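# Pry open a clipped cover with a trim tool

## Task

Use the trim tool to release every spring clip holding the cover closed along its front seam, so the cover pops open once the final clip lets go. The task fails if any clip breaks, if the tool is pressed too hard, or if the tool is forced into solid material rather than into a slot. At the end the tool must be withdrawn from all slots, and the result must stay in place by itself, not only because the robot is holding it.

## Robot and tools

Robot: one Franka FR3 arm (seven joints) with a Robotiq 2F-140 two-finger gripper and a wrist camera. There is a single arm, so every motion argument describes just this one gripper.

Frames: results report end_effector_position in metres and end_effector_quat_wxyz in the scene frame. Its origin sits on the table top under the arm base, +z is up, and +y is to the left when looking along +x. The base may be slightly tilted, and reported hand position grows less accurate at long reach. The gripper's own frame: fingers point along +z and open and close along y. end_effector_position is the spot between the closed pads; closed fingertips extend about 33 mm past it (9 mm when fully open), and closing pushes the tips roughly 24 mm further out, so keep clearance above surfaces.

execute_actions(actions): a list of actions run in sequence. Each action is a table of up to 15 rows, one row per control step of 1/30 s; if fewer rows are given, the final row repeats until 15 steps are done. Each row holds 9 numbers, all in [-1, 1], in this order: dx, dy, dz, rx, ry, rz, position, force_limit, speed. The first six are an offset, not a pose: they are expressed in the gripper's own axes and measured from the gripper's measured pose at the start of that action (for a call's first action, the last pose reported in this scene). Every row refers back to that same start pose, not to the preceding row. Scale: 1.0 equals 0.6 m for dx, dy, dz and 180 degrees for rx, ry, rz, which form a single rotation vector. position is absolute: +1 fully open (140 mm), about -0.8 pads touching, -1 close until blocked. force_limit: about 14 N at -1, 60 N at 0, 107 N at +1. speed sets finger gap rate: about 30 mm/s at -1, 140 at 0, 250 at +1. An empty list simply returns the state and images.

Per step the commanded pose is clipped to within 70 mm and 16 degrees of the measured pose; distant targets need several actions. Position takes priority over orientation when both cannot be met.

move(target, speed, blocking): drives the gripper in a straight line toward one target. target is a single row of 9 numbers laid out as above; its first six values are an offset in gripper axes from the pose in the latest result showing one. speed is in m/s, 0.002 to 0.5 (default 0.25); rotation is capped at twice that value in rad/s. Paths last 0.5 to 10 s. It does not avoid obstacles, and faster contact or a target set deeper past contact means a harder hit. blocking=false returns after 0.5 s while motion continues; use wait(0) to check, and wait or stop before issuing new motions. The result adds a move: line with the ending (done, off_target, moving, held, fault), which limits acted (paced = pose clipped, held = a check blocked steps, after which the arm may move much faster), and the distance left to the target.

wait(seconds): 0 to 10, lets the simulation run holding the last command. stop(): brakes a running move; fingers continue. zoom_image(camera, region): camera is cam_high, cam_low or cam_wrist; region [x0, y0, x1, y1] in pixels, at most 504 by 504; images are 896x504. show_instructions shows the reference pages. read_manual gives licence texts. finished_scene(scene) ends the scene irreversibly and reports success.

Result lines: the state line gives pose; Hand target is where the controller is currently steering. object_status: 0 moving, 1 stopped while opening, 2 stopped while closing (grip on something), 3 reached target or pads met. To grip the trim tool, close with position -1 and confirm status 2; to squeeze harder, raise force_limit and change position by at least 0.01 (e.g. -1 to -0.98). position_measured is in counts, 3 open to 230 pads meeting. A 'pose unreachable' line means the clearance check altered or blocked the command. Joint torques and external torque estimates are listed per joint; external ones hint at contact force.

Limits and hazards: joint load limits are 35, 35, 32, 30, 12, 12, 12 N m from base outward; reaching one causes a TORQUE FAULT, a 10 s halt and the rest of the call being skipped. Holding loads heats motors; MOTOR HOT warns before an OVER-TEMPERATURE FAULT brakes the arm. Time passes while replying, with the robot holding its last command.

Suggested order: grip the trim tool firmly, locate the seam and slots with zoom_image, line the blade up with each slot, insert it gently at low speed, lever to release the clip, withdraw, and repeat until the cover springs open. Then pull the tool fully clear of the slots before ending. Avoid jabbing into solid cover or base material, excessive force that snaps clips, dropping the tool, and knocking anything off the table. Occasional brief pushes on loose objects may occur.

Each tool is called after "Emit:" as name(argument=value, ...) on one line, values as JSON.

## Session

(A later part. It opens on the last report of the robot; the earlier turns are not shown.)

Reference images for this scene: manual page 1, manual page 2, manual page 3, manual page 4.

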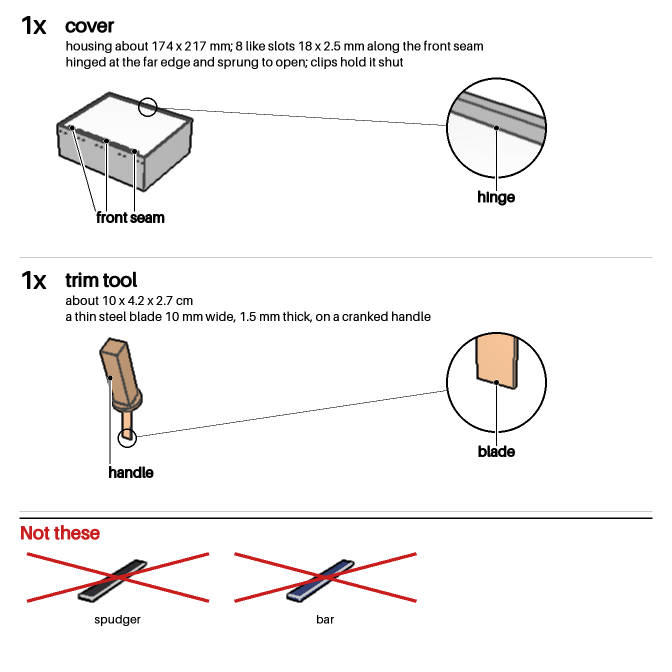

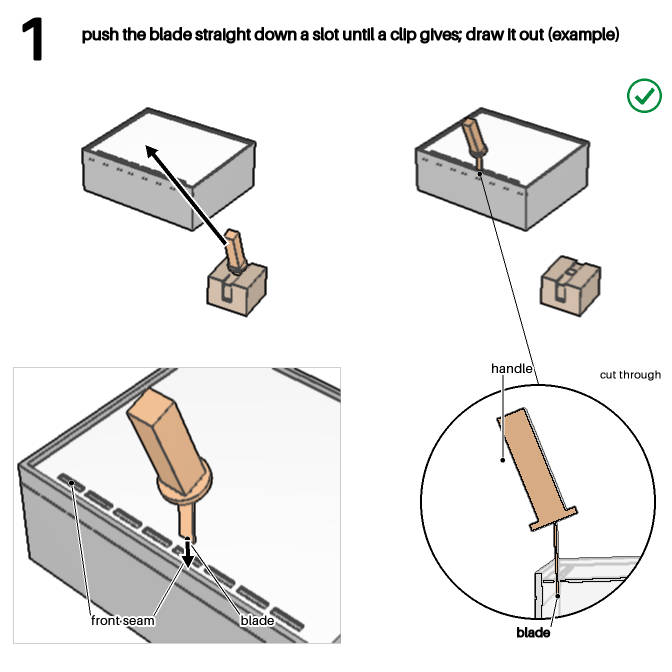

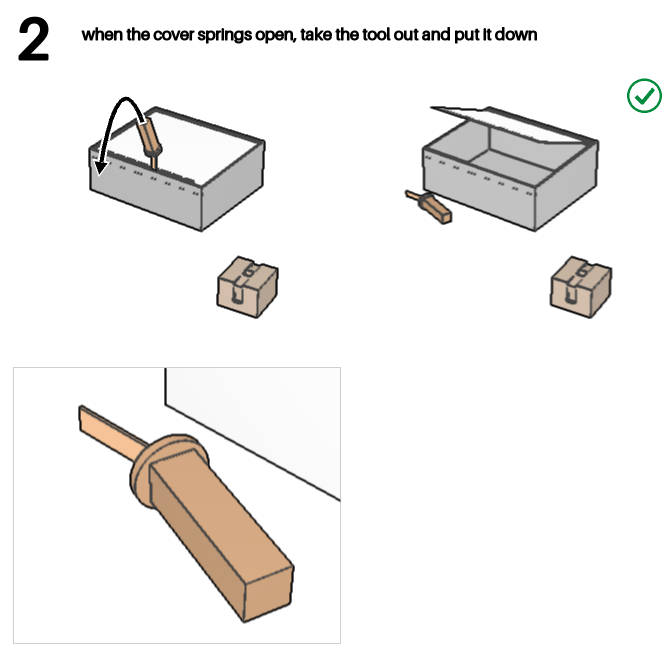

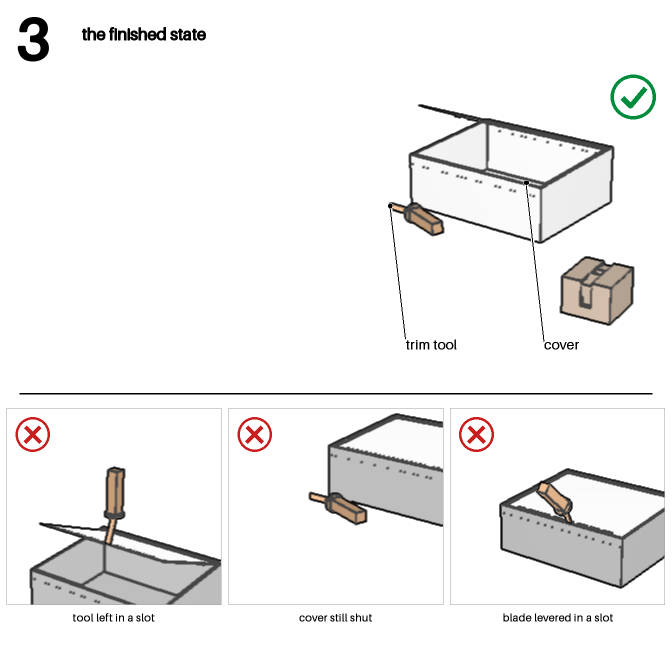

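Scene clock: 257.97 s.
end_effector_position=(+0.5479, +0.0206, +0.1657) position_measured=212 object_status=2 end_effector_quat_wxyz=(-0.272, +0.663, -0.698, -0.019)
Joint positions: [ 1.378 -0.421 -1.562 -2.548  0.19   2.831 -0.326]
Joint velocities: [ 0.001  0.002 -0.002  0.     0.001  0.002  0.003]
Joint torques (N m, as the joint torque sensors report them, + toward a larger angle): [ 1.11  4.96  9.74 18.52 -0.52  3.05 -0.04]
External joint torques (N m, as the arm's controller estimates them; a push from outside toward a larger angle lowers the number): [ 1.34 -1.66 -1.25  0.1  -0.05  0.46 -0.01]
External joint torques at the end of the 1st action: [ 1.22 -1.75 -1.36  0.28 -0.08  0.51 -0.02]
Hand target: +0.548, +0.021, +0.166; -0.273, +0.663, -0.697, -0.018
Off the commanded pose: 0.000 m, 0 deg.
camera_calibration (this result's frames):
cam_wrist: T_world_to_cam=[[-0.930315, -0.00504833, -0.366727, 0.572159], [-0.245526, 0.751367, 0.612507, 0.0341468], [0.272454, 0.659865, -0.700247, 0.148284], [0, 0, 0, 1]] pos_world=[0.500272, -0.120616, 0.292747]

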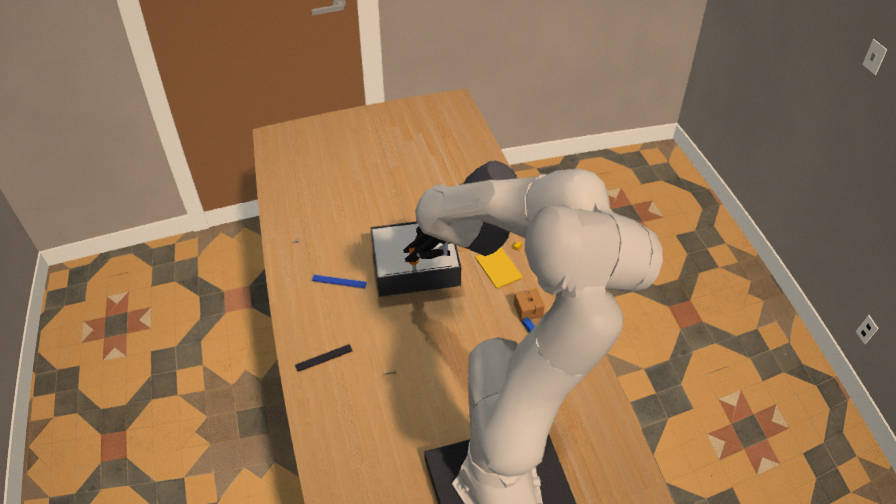

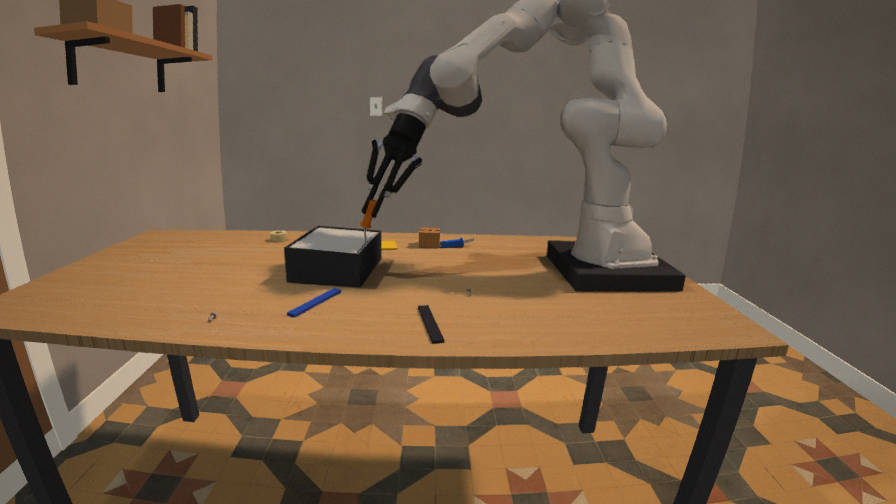

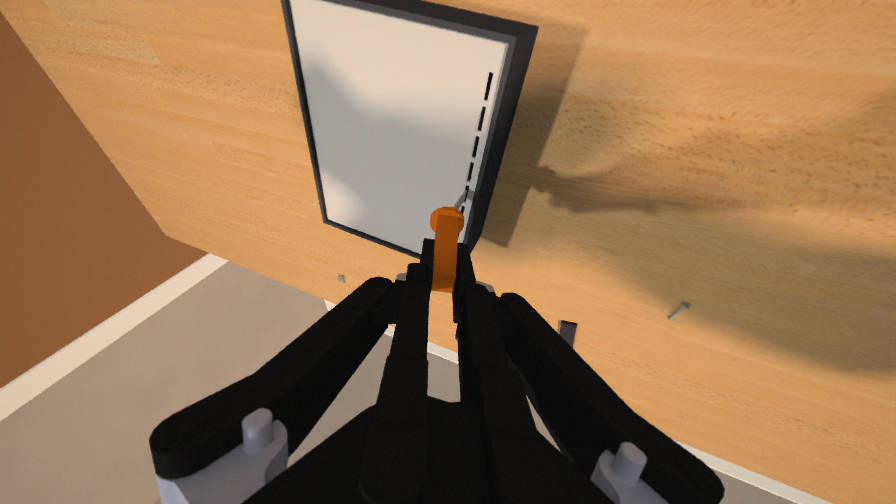

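Emit:
execute_actions(actions=[[[0.0011,0,0.0027,0.0008,0,-0.0004,-1,0.8,-0.6]],[[0.0011,0.0001,0.0027,0.0008,0,-0.0004,-1,0.8,-0.6]],[[0.0011,0.0001,0.0027,0.0008,0,-0.0004,-1,0.8,-0.6]],[[0.0011,0.0001,0.0027,0.0008,0,-0.0004,-1,0.8,-0.6]]])

Scene clock: 264.27 s.
end_effector_position=(+0.5483, +0.0205, +0.1599) position_measured=212 object_status=2 end_effector_quat_wxyz=(-0.270, +0.662, -0.699, -0.018)
Joint positions: [ 1.411 -0.421 -1.596 -2.549  0.19   2.846 -0.326]
Joint velocities: [-0.    -0.    -0.001  0.     0.     0.001  0.001]
Joint torques (N m, as the joint torque sensors report them, + toward a larger angle): [ 0.91  5.49  9.78 18.49 -0.59  2.99 -0.07]
External joint torques (N m, as the arm's controller estimates them; a push from outside toward a larger angle lowers the number): [ 1.09 -1.98 -1.28  0.26 -0.08  0.39 -0.05]
External joint torques at the end of the 1st action: [ 1.52 -1.88 -1.19  0.03 -0.08  0.46 -0.01]
External joint torques at the end of the 2nd action: [ 1.09 -1.78 -1.1   0.06 -0.08  0.63 -0.04]
External joint torques at the end of the 3rd action: [ 1.32 -2.02 -1.14 -0.07 -0.06  0.53 -0.05]
Hand target: +0.549, +0.021, +0.160; -0.272, +0.662, -0.698, -0.017
Off the commanded pose: 0.001 m, 0 deg.
camera_calibration (this result's frames):
cam_wrist: T_world_to_cam=[[-0.931047, -0.0022085, -0.364894, 0.570437], [-0.241391, 0.753637, 0.611361, 0.035758], [0.273647, 0.657287, -0.702204, 0.143927], [0, 0, 0, 1]] pos_world=[0.50035, -0.12029, 0.287354]

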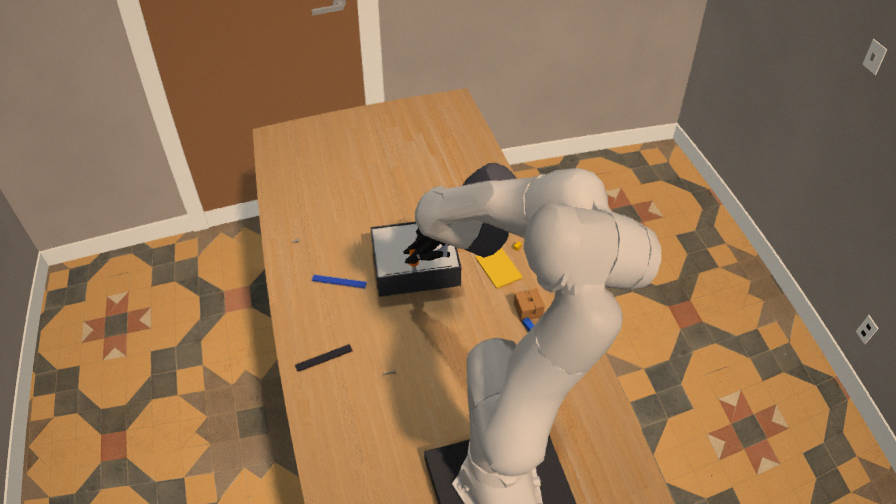

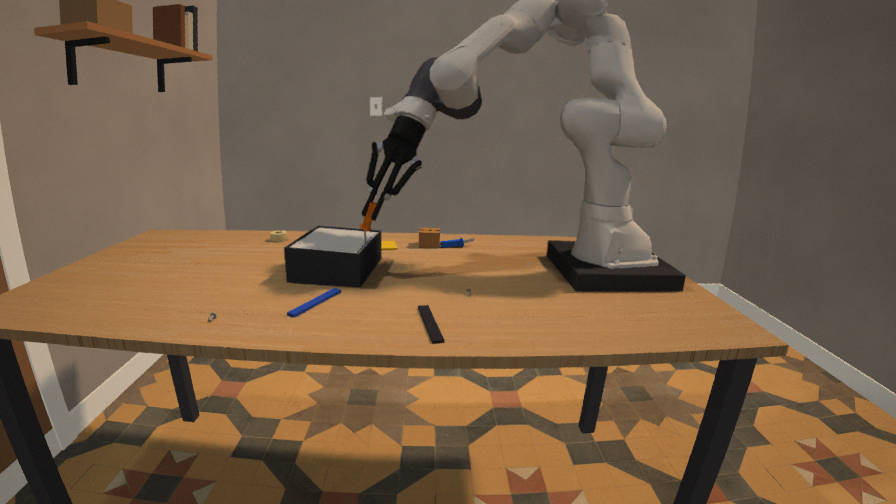

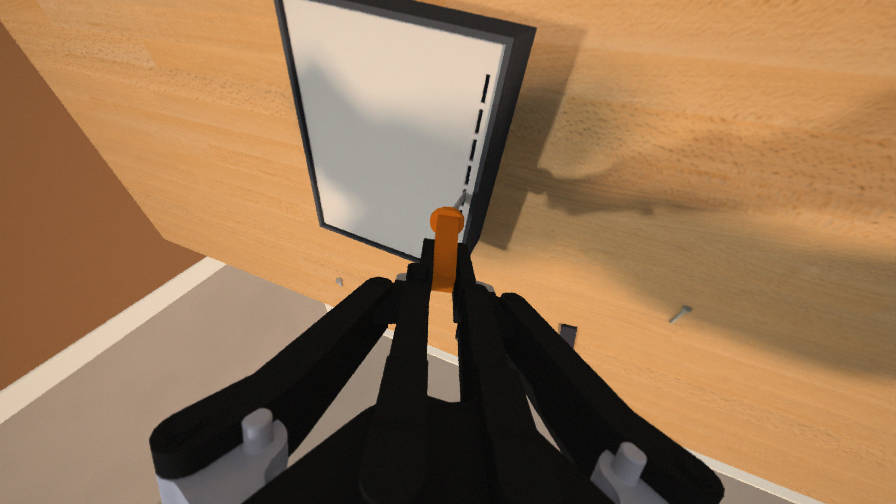

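Emit:
execute_actions(actions=[[[0.0011,0.0002,0.0027,0.0007,0,-0.0004,-1,0.8,-0.6]],[[0.0011,0.0002,0.0027,0.0007,0,-0.0004,-1,0.8,-0.6]],[[0.0011,0.0002,0.0027,0.0007,0,-0.0004,-1,0.8,-0.6]]])

Scene clock: 267.70 s.
end_effector_position=(+0.5484, +0.0204, +0.1556) position_measured=212 object_status=2 end_effector_quat_wxyz=(-0.269, +0.661, -0.700, -0.018)
Joint positions: [ 1.436 -0.421 -1.62  -2.55   0.19   2.856 -0.326]
Joint velocities: [ 0.    -0.001  0.     0.    -0.     0.001  0.   ]
Joint torques (N m, as the joint torque sensors report them, + toward a larger angle): [ 1.27  6.27  9.67 18.18 -0.61  3.08 -0.09]
External joint torques (N m, as the arm's controller estimates them; a push from outside toward a larger angle lowers the number): [ 1.46 -1.85 -1.39  0.13 -0.09  0.49 -0.06]
External joint torques at the end of the 1st action: [ 1.3  -1.91 -1.37  0.47 -0.1   0.47 -0.01]
External joint torques at the end of the 2nd action: [ 0.85 -2.06 -1.24 -0.01 -0.08  0.49 -0.05]
Hand target: +0.549, +0.020, +0.155; -0.270, +0.661, -0.699, -0.017
Off the commanded pose: 0.001 m, 0 deg.
camera_calibration (this result's frames):
cam_wrist: T_world_to_cam=[[-0.931819, -0.000399875, -0.362922, 0.569022], [-0.238147, 0.755268, 0.61062, 0.0368385], [0.273859, 0.655416, -0.703869, 0.141105], [0, 0, 0, 1]] pos_world=[0.500356, -0.120078, 0.283336]

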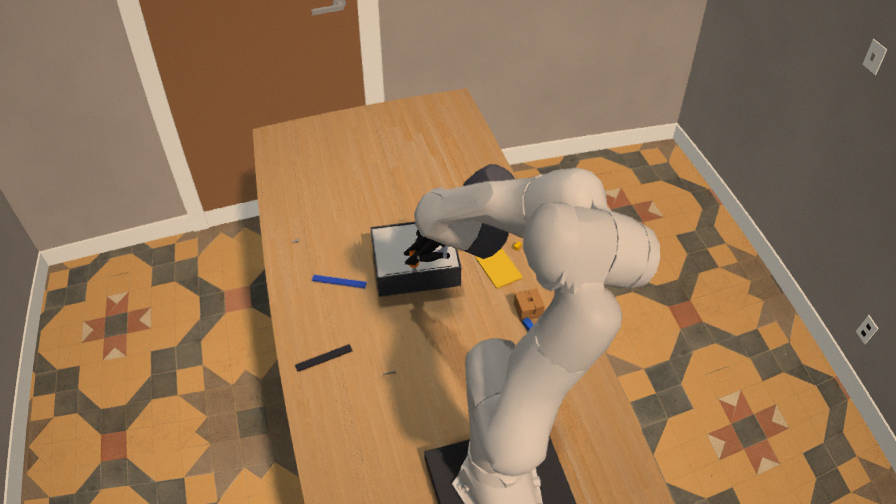

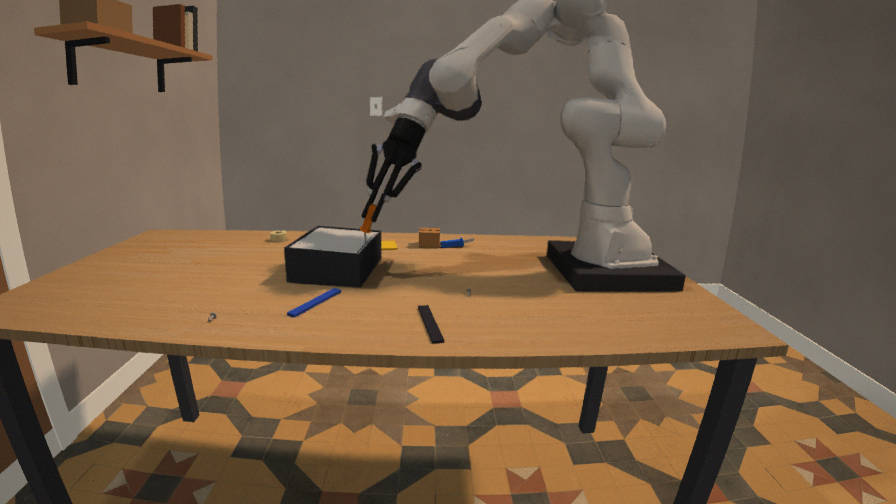

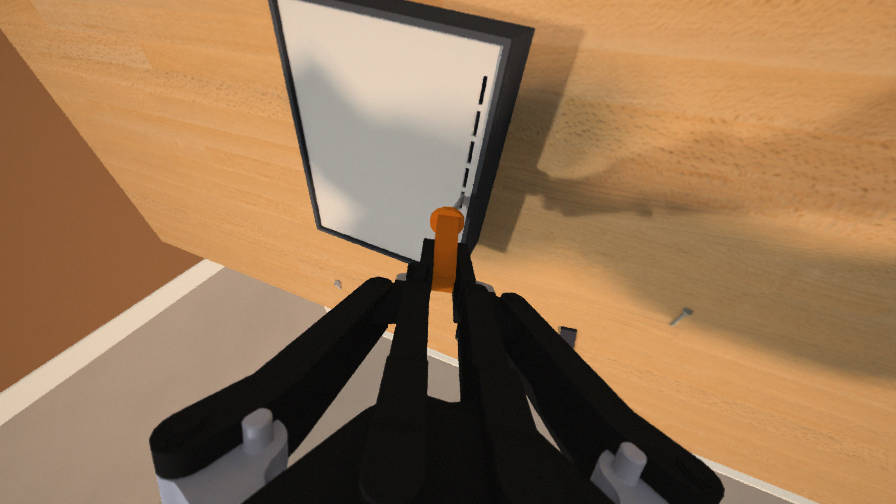

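Emit:
execute_actions(actions=[])

Scene clock: 278.30 s.
end_effector_position=(+0.5485, +0.0203, +0.1556) position_measured=212 object_status=2 end_effector_quat_wxyz=(-0.269, +0.661, -0.700, -0.018)
Joint positions: [ 1.436 -0.421 -1.62  -2.55   0.19   2.857 -0.326]
Joint velocities: [-0.001  0.     0.002  0.    -0.     0.     0.003]
Joint torques (N m, as the joint torque sensors report them, + toward a larger angle): [ 0.76  6.08  9.79 18.17 -0.62  3.05 -0.05]
External joint torques (N m, as the arm's controller estimates them; a push from outside toward a larger angle lowers the number): [ 0.93 -2.04 -1.3   0.09 -0.1   0.45 -0.02]
Hand target: +0.549, +0.020, +0.155; -0.270, +0.661, -0.699, -0.017
Off the commanded pose: 0.000 m, 0 deg.
camera_calibration (this result's frames):
cam_wrist: T_world_to_cam=[[-0.931763, -0.0002878, -0.363066, 0.569051], [-0.238135, 0.755331, 0.610546, 0.0368858], [0.274059, 0.655343, -0.703858, 0.141007], [0, 0, 0, 1]] pos_world=[0.50036, -0.120105, 0.283331]

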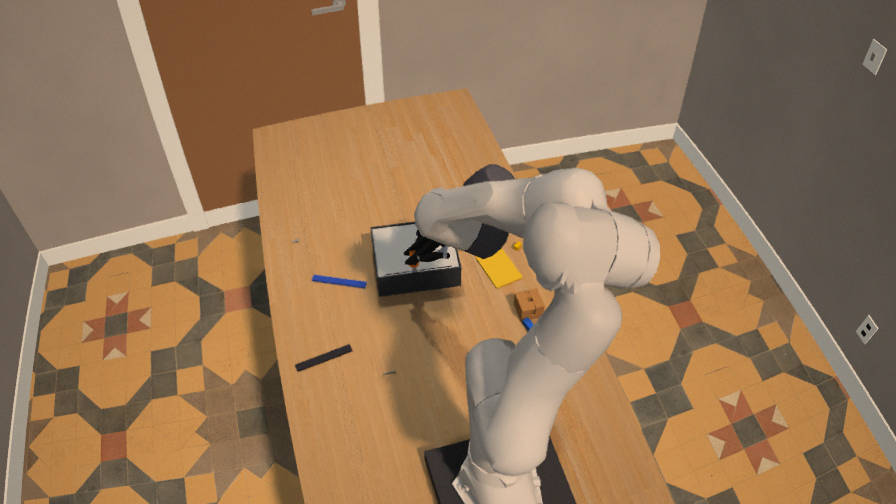

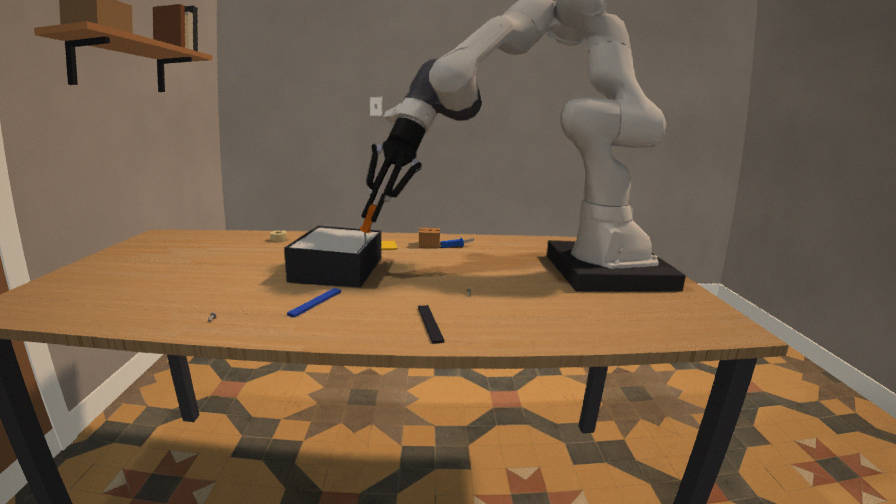

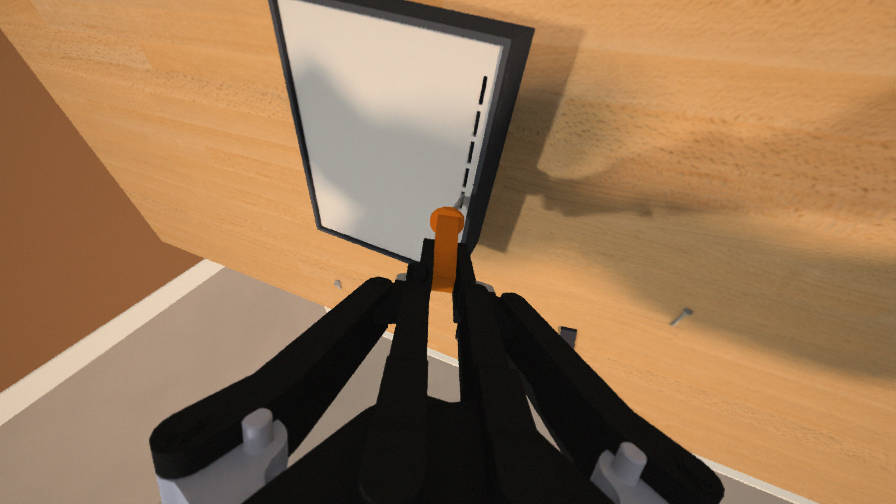

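Emit:
move(target=[-0.0107,-0.007,-0.0215,0,0,0,-1,0.8,-0.6], speed=0.02)

Emit:
move(target=[-0.034,0,0.0165,0.0008,-0.0015,0.002,-1,0.8,-0.6], speed=0.03)

Emit:
wait(seconds=0.5)

Emit:
zoom_image(camera="cam_wrist", region=[446, 174, 486, 214])

Scene clock: 282.10 s.
end_effector_position=(+0.5482, +0.0208, +0.1698) position_measured=212 object_status=2 end_effector_quat_wxyz=(-0.270, +0.664, -0.697, -0.016)
Joint positions: [ 1.355 -0.412 -1.535 -2.549  0.19   2.826 -0.32 ]
Joint velocities: [-0.013  0.001  0.013  0.     0.001 -0.013  0.006]
Joint torques (N m, as the joint torque sensors report them, + toward a larger angle): [-1.75  7.23 13.08 19.88  0.46  1.92  0.49]
External joint torques (N m, as the arm's controller estimates them; a push from outside toward a larger angle lowers the number): [-1.54  1.5   2.34  1.25  0.9  -0.7   0.52]
Hand target: +0.547, +0.021, +0.170; -0.269, +0.661, -0.700, -0.019
Off the commanded pose: 0.001 m, 1 deg.
move: done
camera_calibration (this result's frames):
cam_wrist: T_world_to_cam=[[-0.92957, -0.00723932, -0.368575, 0.573801], [-0.246642, 0.755288, 0.607213, 0.0329682], [0.273984, 0.655353, -0.703878, 0.150778], [0, 0, 0, 1]] pos_world=[0.500209, -0.119559, 0.297599]

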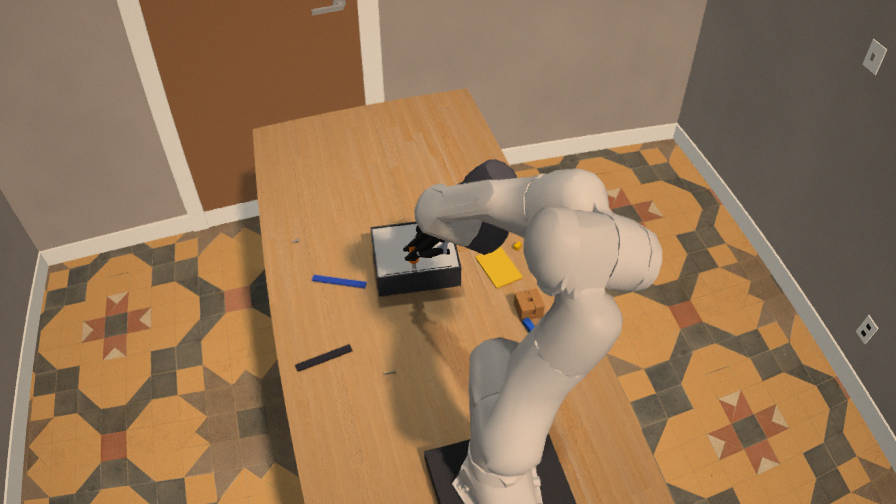

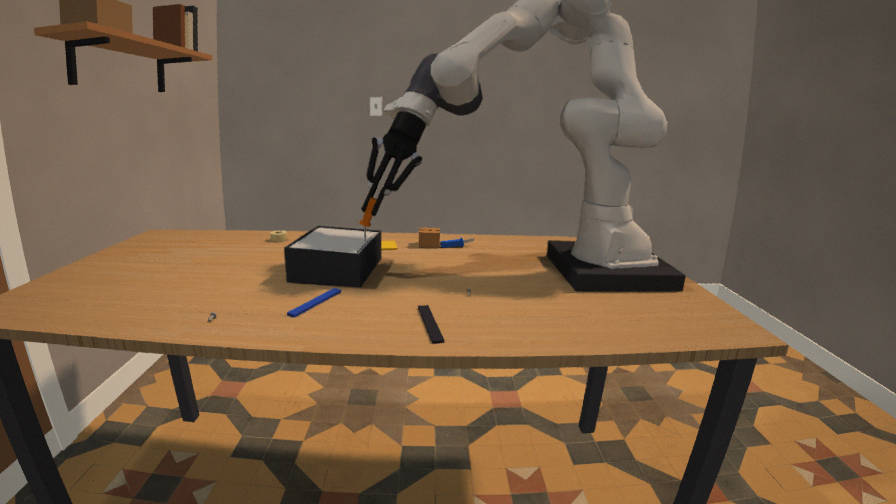

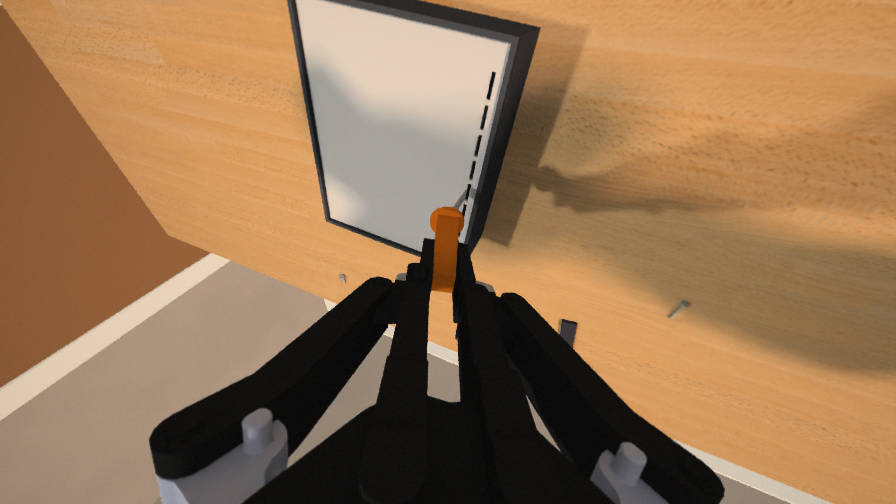

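Scene clock: 283.13 s.
end_effector_position=(+0.5503, +0.0437, +0.1698) position_measured=212 object_status=2 end_effector_quat_wxyz=(-0.272, +0.666, -0.694, -0.017)
Joint positions: [ 1.405 -0.402 -1.535 -2.554  0.213  2.851 -0.303]
Joint velocities: [0.002 0.001 0.001 0.    0.012 0.009 0.01 ]
Joint torques (N m, as the joint torque sensors report them, + toward a larger angle): [ 1.12  6.76  9.7  18.78  0.74  3.17  0.44]
External joint torques (N m, as the arm's controller estimates them; a push from outside toward a larger angle lowers the number): [ 1.42  1.21 -0.72  0.1   1.23  0.55  0.47]
Hand target: +0.551, +0.043, +0.170; -0.273, +0.661, -0.699, -0.017
Off the commanded pose: 0.001 m, 1 deg.
move: done
camera_calibration (this result's frames):
cam_wrist: T_world_to_cam=[[-0.928518, -0.0137475, -0.371032, 0.576125], [-0.25453, 0.751109, 0.609139, 0.0203763], [0.270312, 0.660035, -0.700917, 0.136555], [0, 0, 0, 1]] pos_world=[0.503217, -0.0975157, 0.297063]

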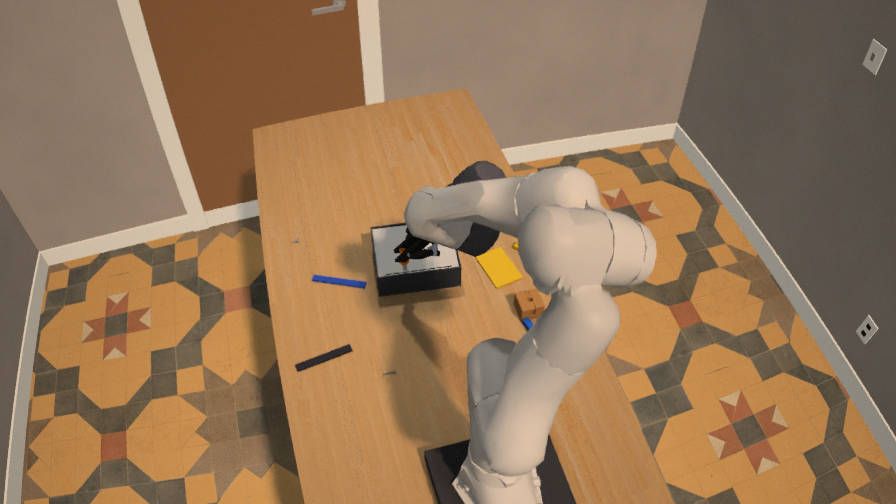

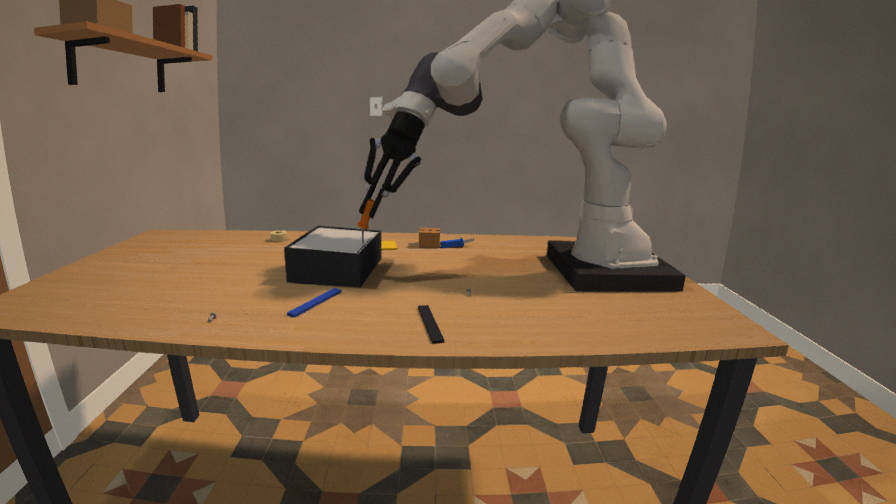

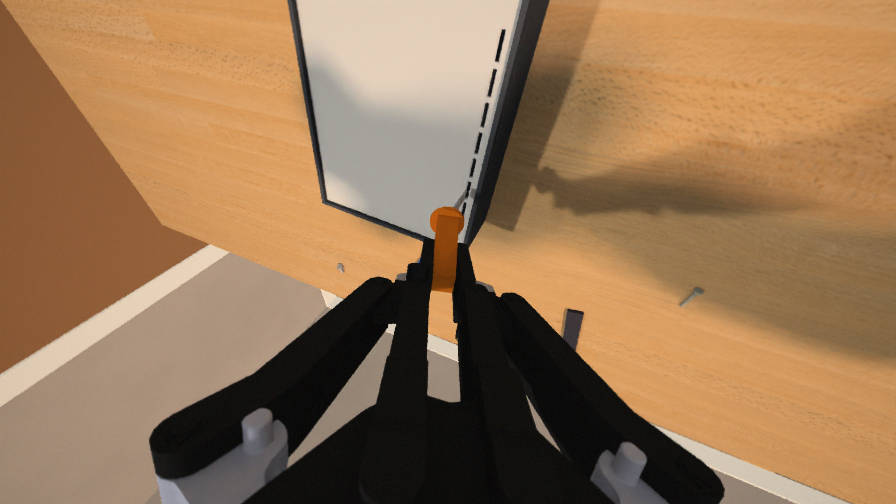

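Scene clock: 283.63 s.
end_effector_position=(+0.5507, +0.0435, +0.1700) position_measured=212 object_status=2 end_effector_quat_wxyz=(-0.273, +0.665, -0.695, -0.017)
Joint positions: [ 1.405 -0.402 -1.535 -2.554  0.214  2.853 -0.301]
Joint velocities: [ 0.001  0.    -0.001  0.     0.001  0.001  0.002]
Joint torques (N m, as the joint torque sensors report them, + toward a larger angle): [ 0.92  6.88  9.5  18.8   0.66  3.1   0.43]
External joint torques (N m, as the arm's controller estimates them; a push from outside toward a larger angle lowers the number): [ 1.13  1.26 -1.02  0.12  1.16  0.47  0.46]
Hand target: +0.551, +0.043, +0.170; -0.273, +0.661, -0.699, -0.017
Off the commanded pose: 0.001 m, 1 deg.
wait: 0.50 s; at rest by 0.17 s
camera_calibration (this result's frames):
cam_wrist: T_world_to_cam=[[-0.928544, -0.0101111, -0.371084, 0.576406], [-0.251917, 0.751384, 0.609885, 0.0189268], [0.27266, 0.659787, -0.700241, 0.135317], [0, 0, 0, 1]] pos_world=[0.503091, -0.0976737, 0.297107]

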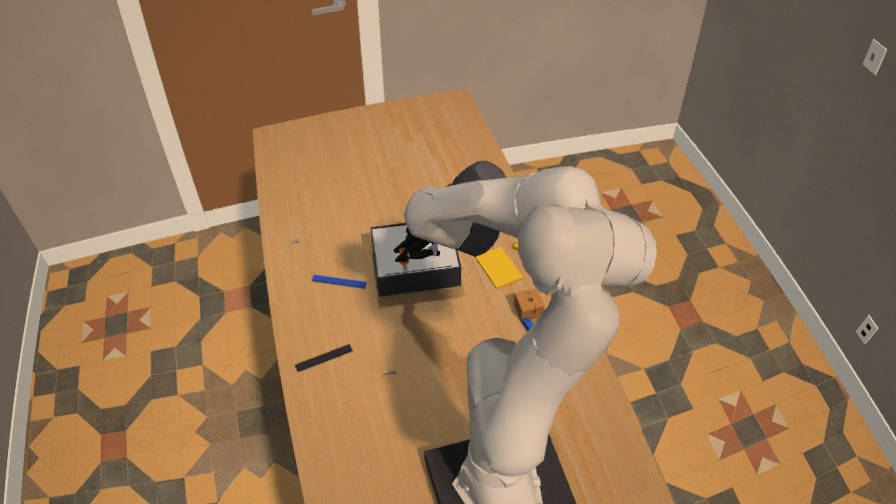

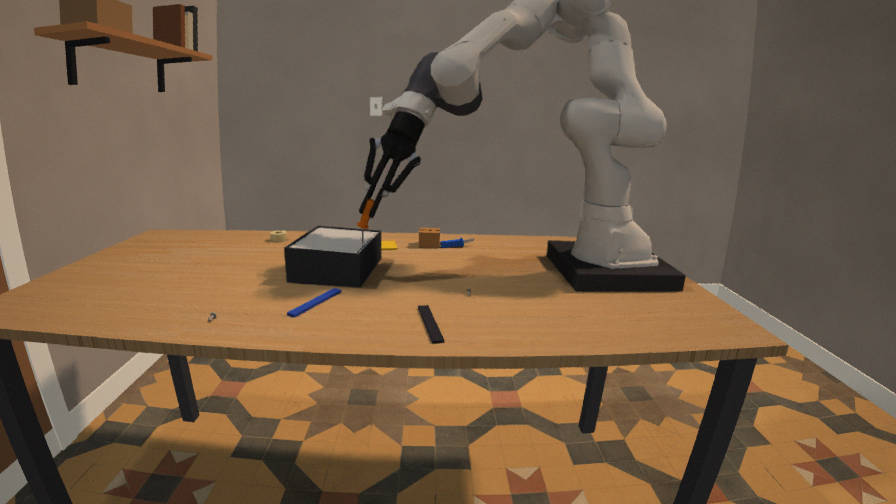

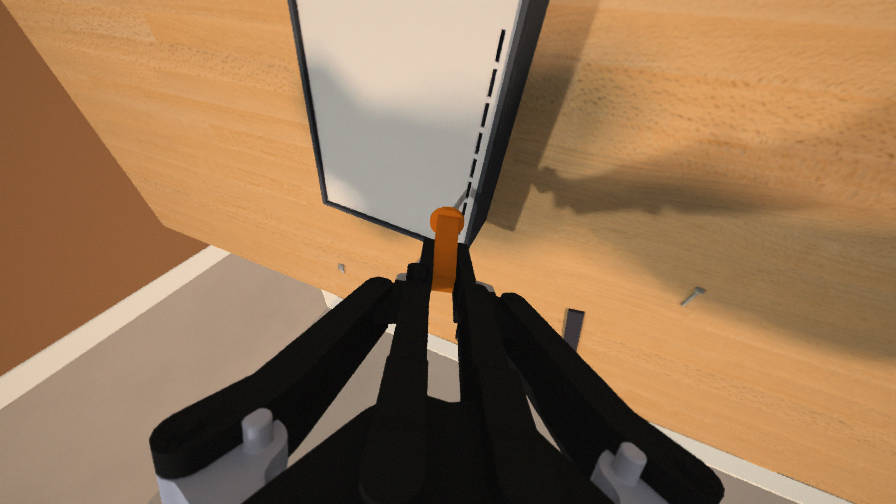

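Region (446, 174, 486, 214) of cam_wrist's 896x504 image, scaled by 12.600, with more detail than that image has.

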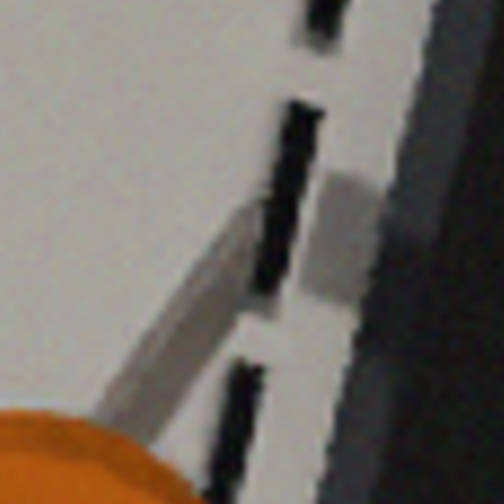

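Emit:
execute_actions(actions=[[[0.0025,0.0002,0.0020,0.0006,0,-0.0003,-1,0.8,-0.6]],[[0.0022,0.0001,0.0021,0.0008,0,-0.0004,-1,0.8,-0.6]],[[0.0010,0.0001,0.0022,0.0008,0,-0.0004,-1,0.8,-0.6]]])

Emit:
zoom_image(camera="cam_wrist", region=[446, 174, 486, 214])

Scene clock: 287.73 s.
end_effector_position=(+0.5505, +0.0417, +0.1657) position_measured=212 object_status=2 end_effector_quat_wxyz=(-0.271, +0.663, -0.698, -0.018)
Joint positions: [ 1.426 -0.402 -1.559 -2.555  0.214  2.861 -0.3  ]
Joint velocities: [-0.001 -0.001 -0.001 -0.001  0.002  0.002  0.001]
Joint torques (N m, as the joint torque sensors report them, + toward a larger angle): [ 0.96  4.32  9.45 18.47 -0.56  3.08 -0.06]
External joint torques (N m, as the arm's controller estimates them; a push from outside toward a larger angle lowers the number): [ 1.36 -1.85 -0.91 -0.06 -0.06  0.45 -0.04]
External joint torques at the end of the 1st action: [ 0.89 -2.07 -1.33  0.35 -0.25  0.5  -0.12]
External joint torques at the end of the 2nd action: [ 1.16 -1.96 -1.26  0.17 -0.21  0.44 -0.11]
Hand target: +0.551, +0.042, +0.166; -0.272, +0.663, -0.697, -0.017
Off the commanded pose: 0.000 m, 0 deg.
camera_calibration (this result's frames):
cam_wrist: T_world_to_cam=[[-0.929911, -0.00491514, -0.367751, 0.574581], [-0.245369, 0.753143, 0.610385, 0.0190854], [0.273969, 0.657839, -0.701562, 0.133113], [0, 0, 0, 1]] pos_world=[0.502524, -0.0991168, 0.29304]

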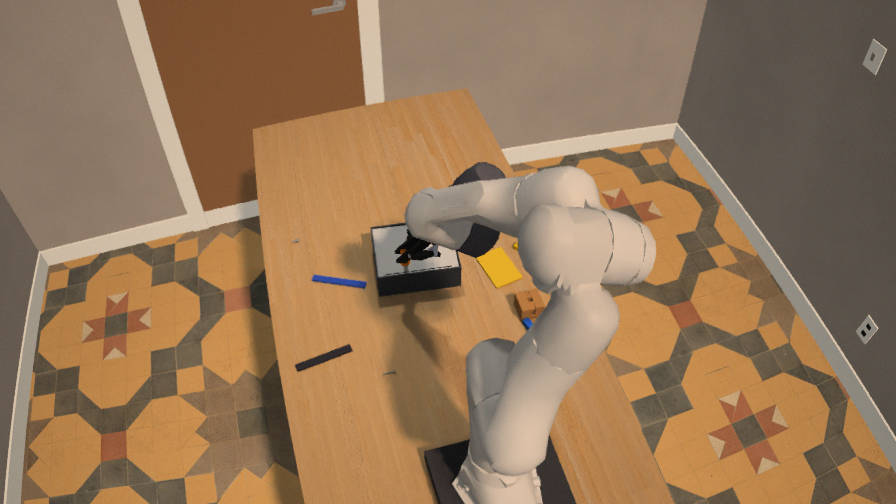

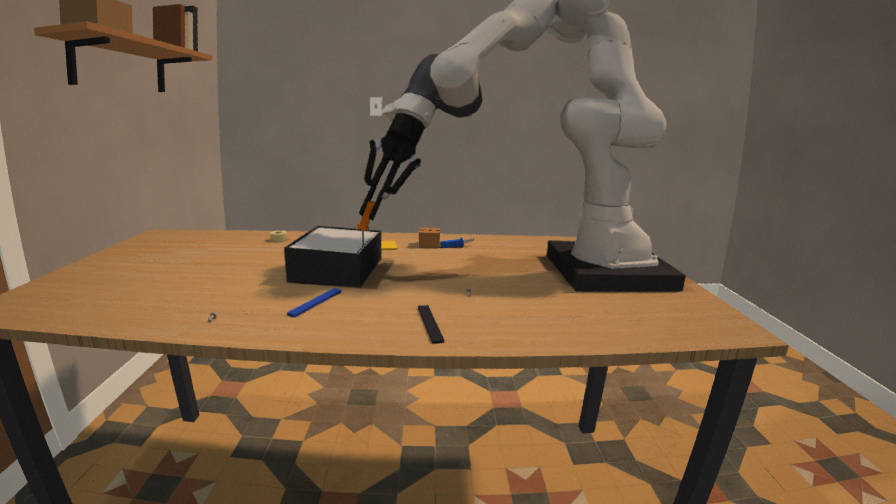

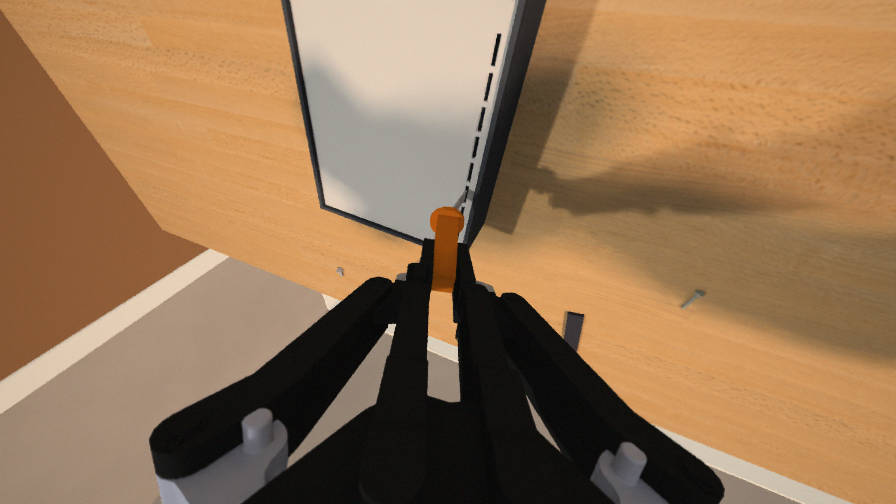

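Region (446, 174, 486, 214) of cam_wrist's 896x504 image, scaled by 12.600, with more detail than that image has.

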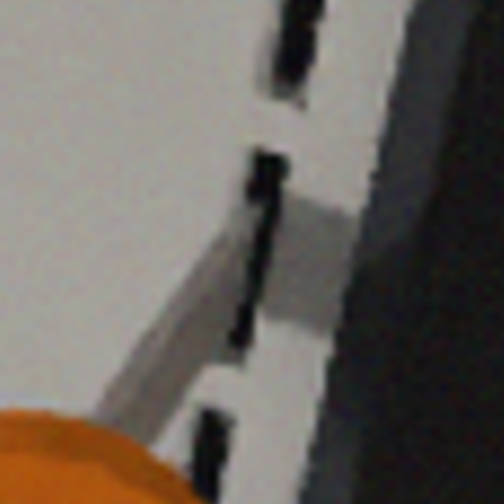

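Good.

Emit:
execute_actions(actions=[[[0.0011,0.0001,0.0027,0.0008,0,-0.0004,-1,0.8,-0.6]],[[0.0011,0.0001,0.0027,0.0008,0,-0.0004,-1,0.8,-0.6]],[[0.0011,0.0001,0.0027,0.0008,0,-0.0004,-1,0.8,-0.6]],[[0.0011,0.0001,0.0027,0.0008,0,-0.0004,-1,0.8,-0.6]]])

Scene clock: 291.50 s.
end_effector_position=(+0.5508, +0.0416, +0.1598) position_measured=212 object_status=2 end_effector_quat_wxyz=(-0.270, +0.662, -0.699, -0.017)
Joint positions: [ 1.462 -0.402 -1.595 -2.555  0.214  2.876 -0.3  ]
Joint velocities: [ 0.001 -0.001 -0.001  0.001  0.     0.002 -0.001]
Joint torques (N m, as the joint torque sensors report them, + toward a larger angle): [ 0.89  5.12  9.21 18.34 -0.62  3.12 -0.07]
External joint torques (N m, as the arm's controller estimates them; a push from outside toward a larger angle lowers the number): [ 1.09 -2.02 -1.35  0.   -0.08  0.49 -0.04]
External joint torques at the end of the 1st action: [ 1.17 -1.93 -1.19  0.27 -0.07  0.49 -0.04]
External joint torques at the end of the 2nd action: [ 1.2  -1.85 -1.25 -0.07 -0.04  0.47 -0.04]
External joint torques at the end of the 3rd action: [ 1.1  -2.04 -1.23  0.31 -0.06  0.48 -0.04]
Hand target: +0.551, +0.042, +0.160; -0.271, +0.662, -0.699, -0.016
Off the commanded pose: 0.000 m, 0 deg.
camera_calibration (this result's frames):
cam_wrist: T_world_to_cam=[[-0.930611, -0.00234506, -0.366003, 0.57273], [-0.241375, 0.755643, 0.608886, 0.0208176], [0.27514, 0.65498, -0.703775, 0.128771], [0, 0, 0, 1]] pos_world=[0.502583, -0.0987301, 0.287571]

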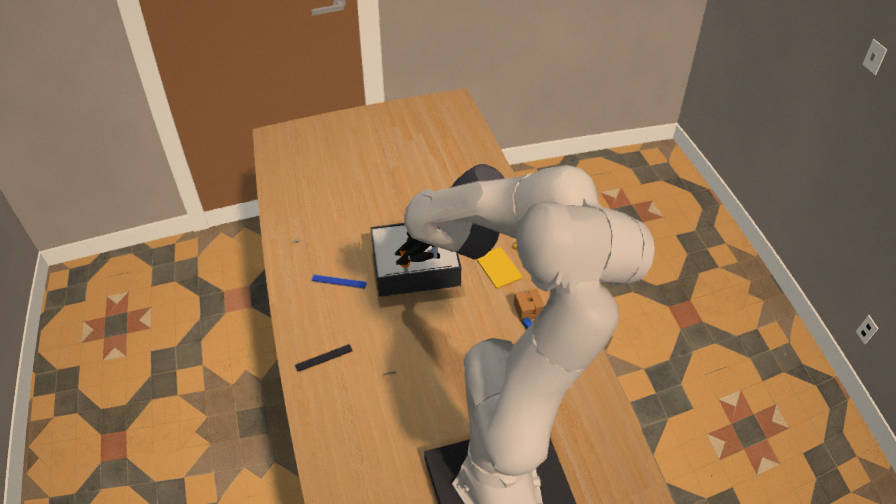

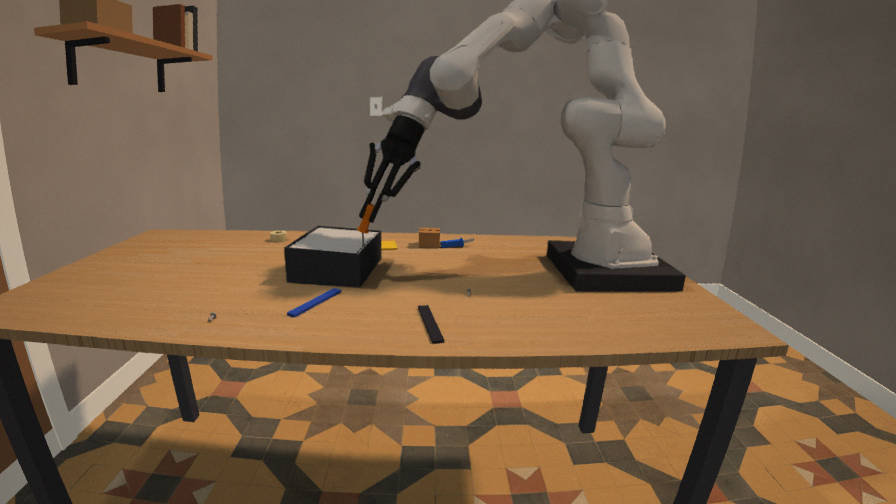

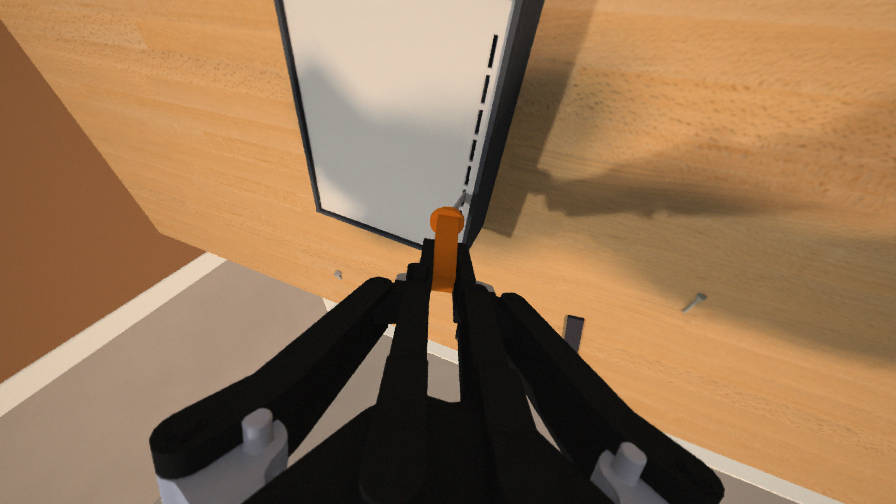

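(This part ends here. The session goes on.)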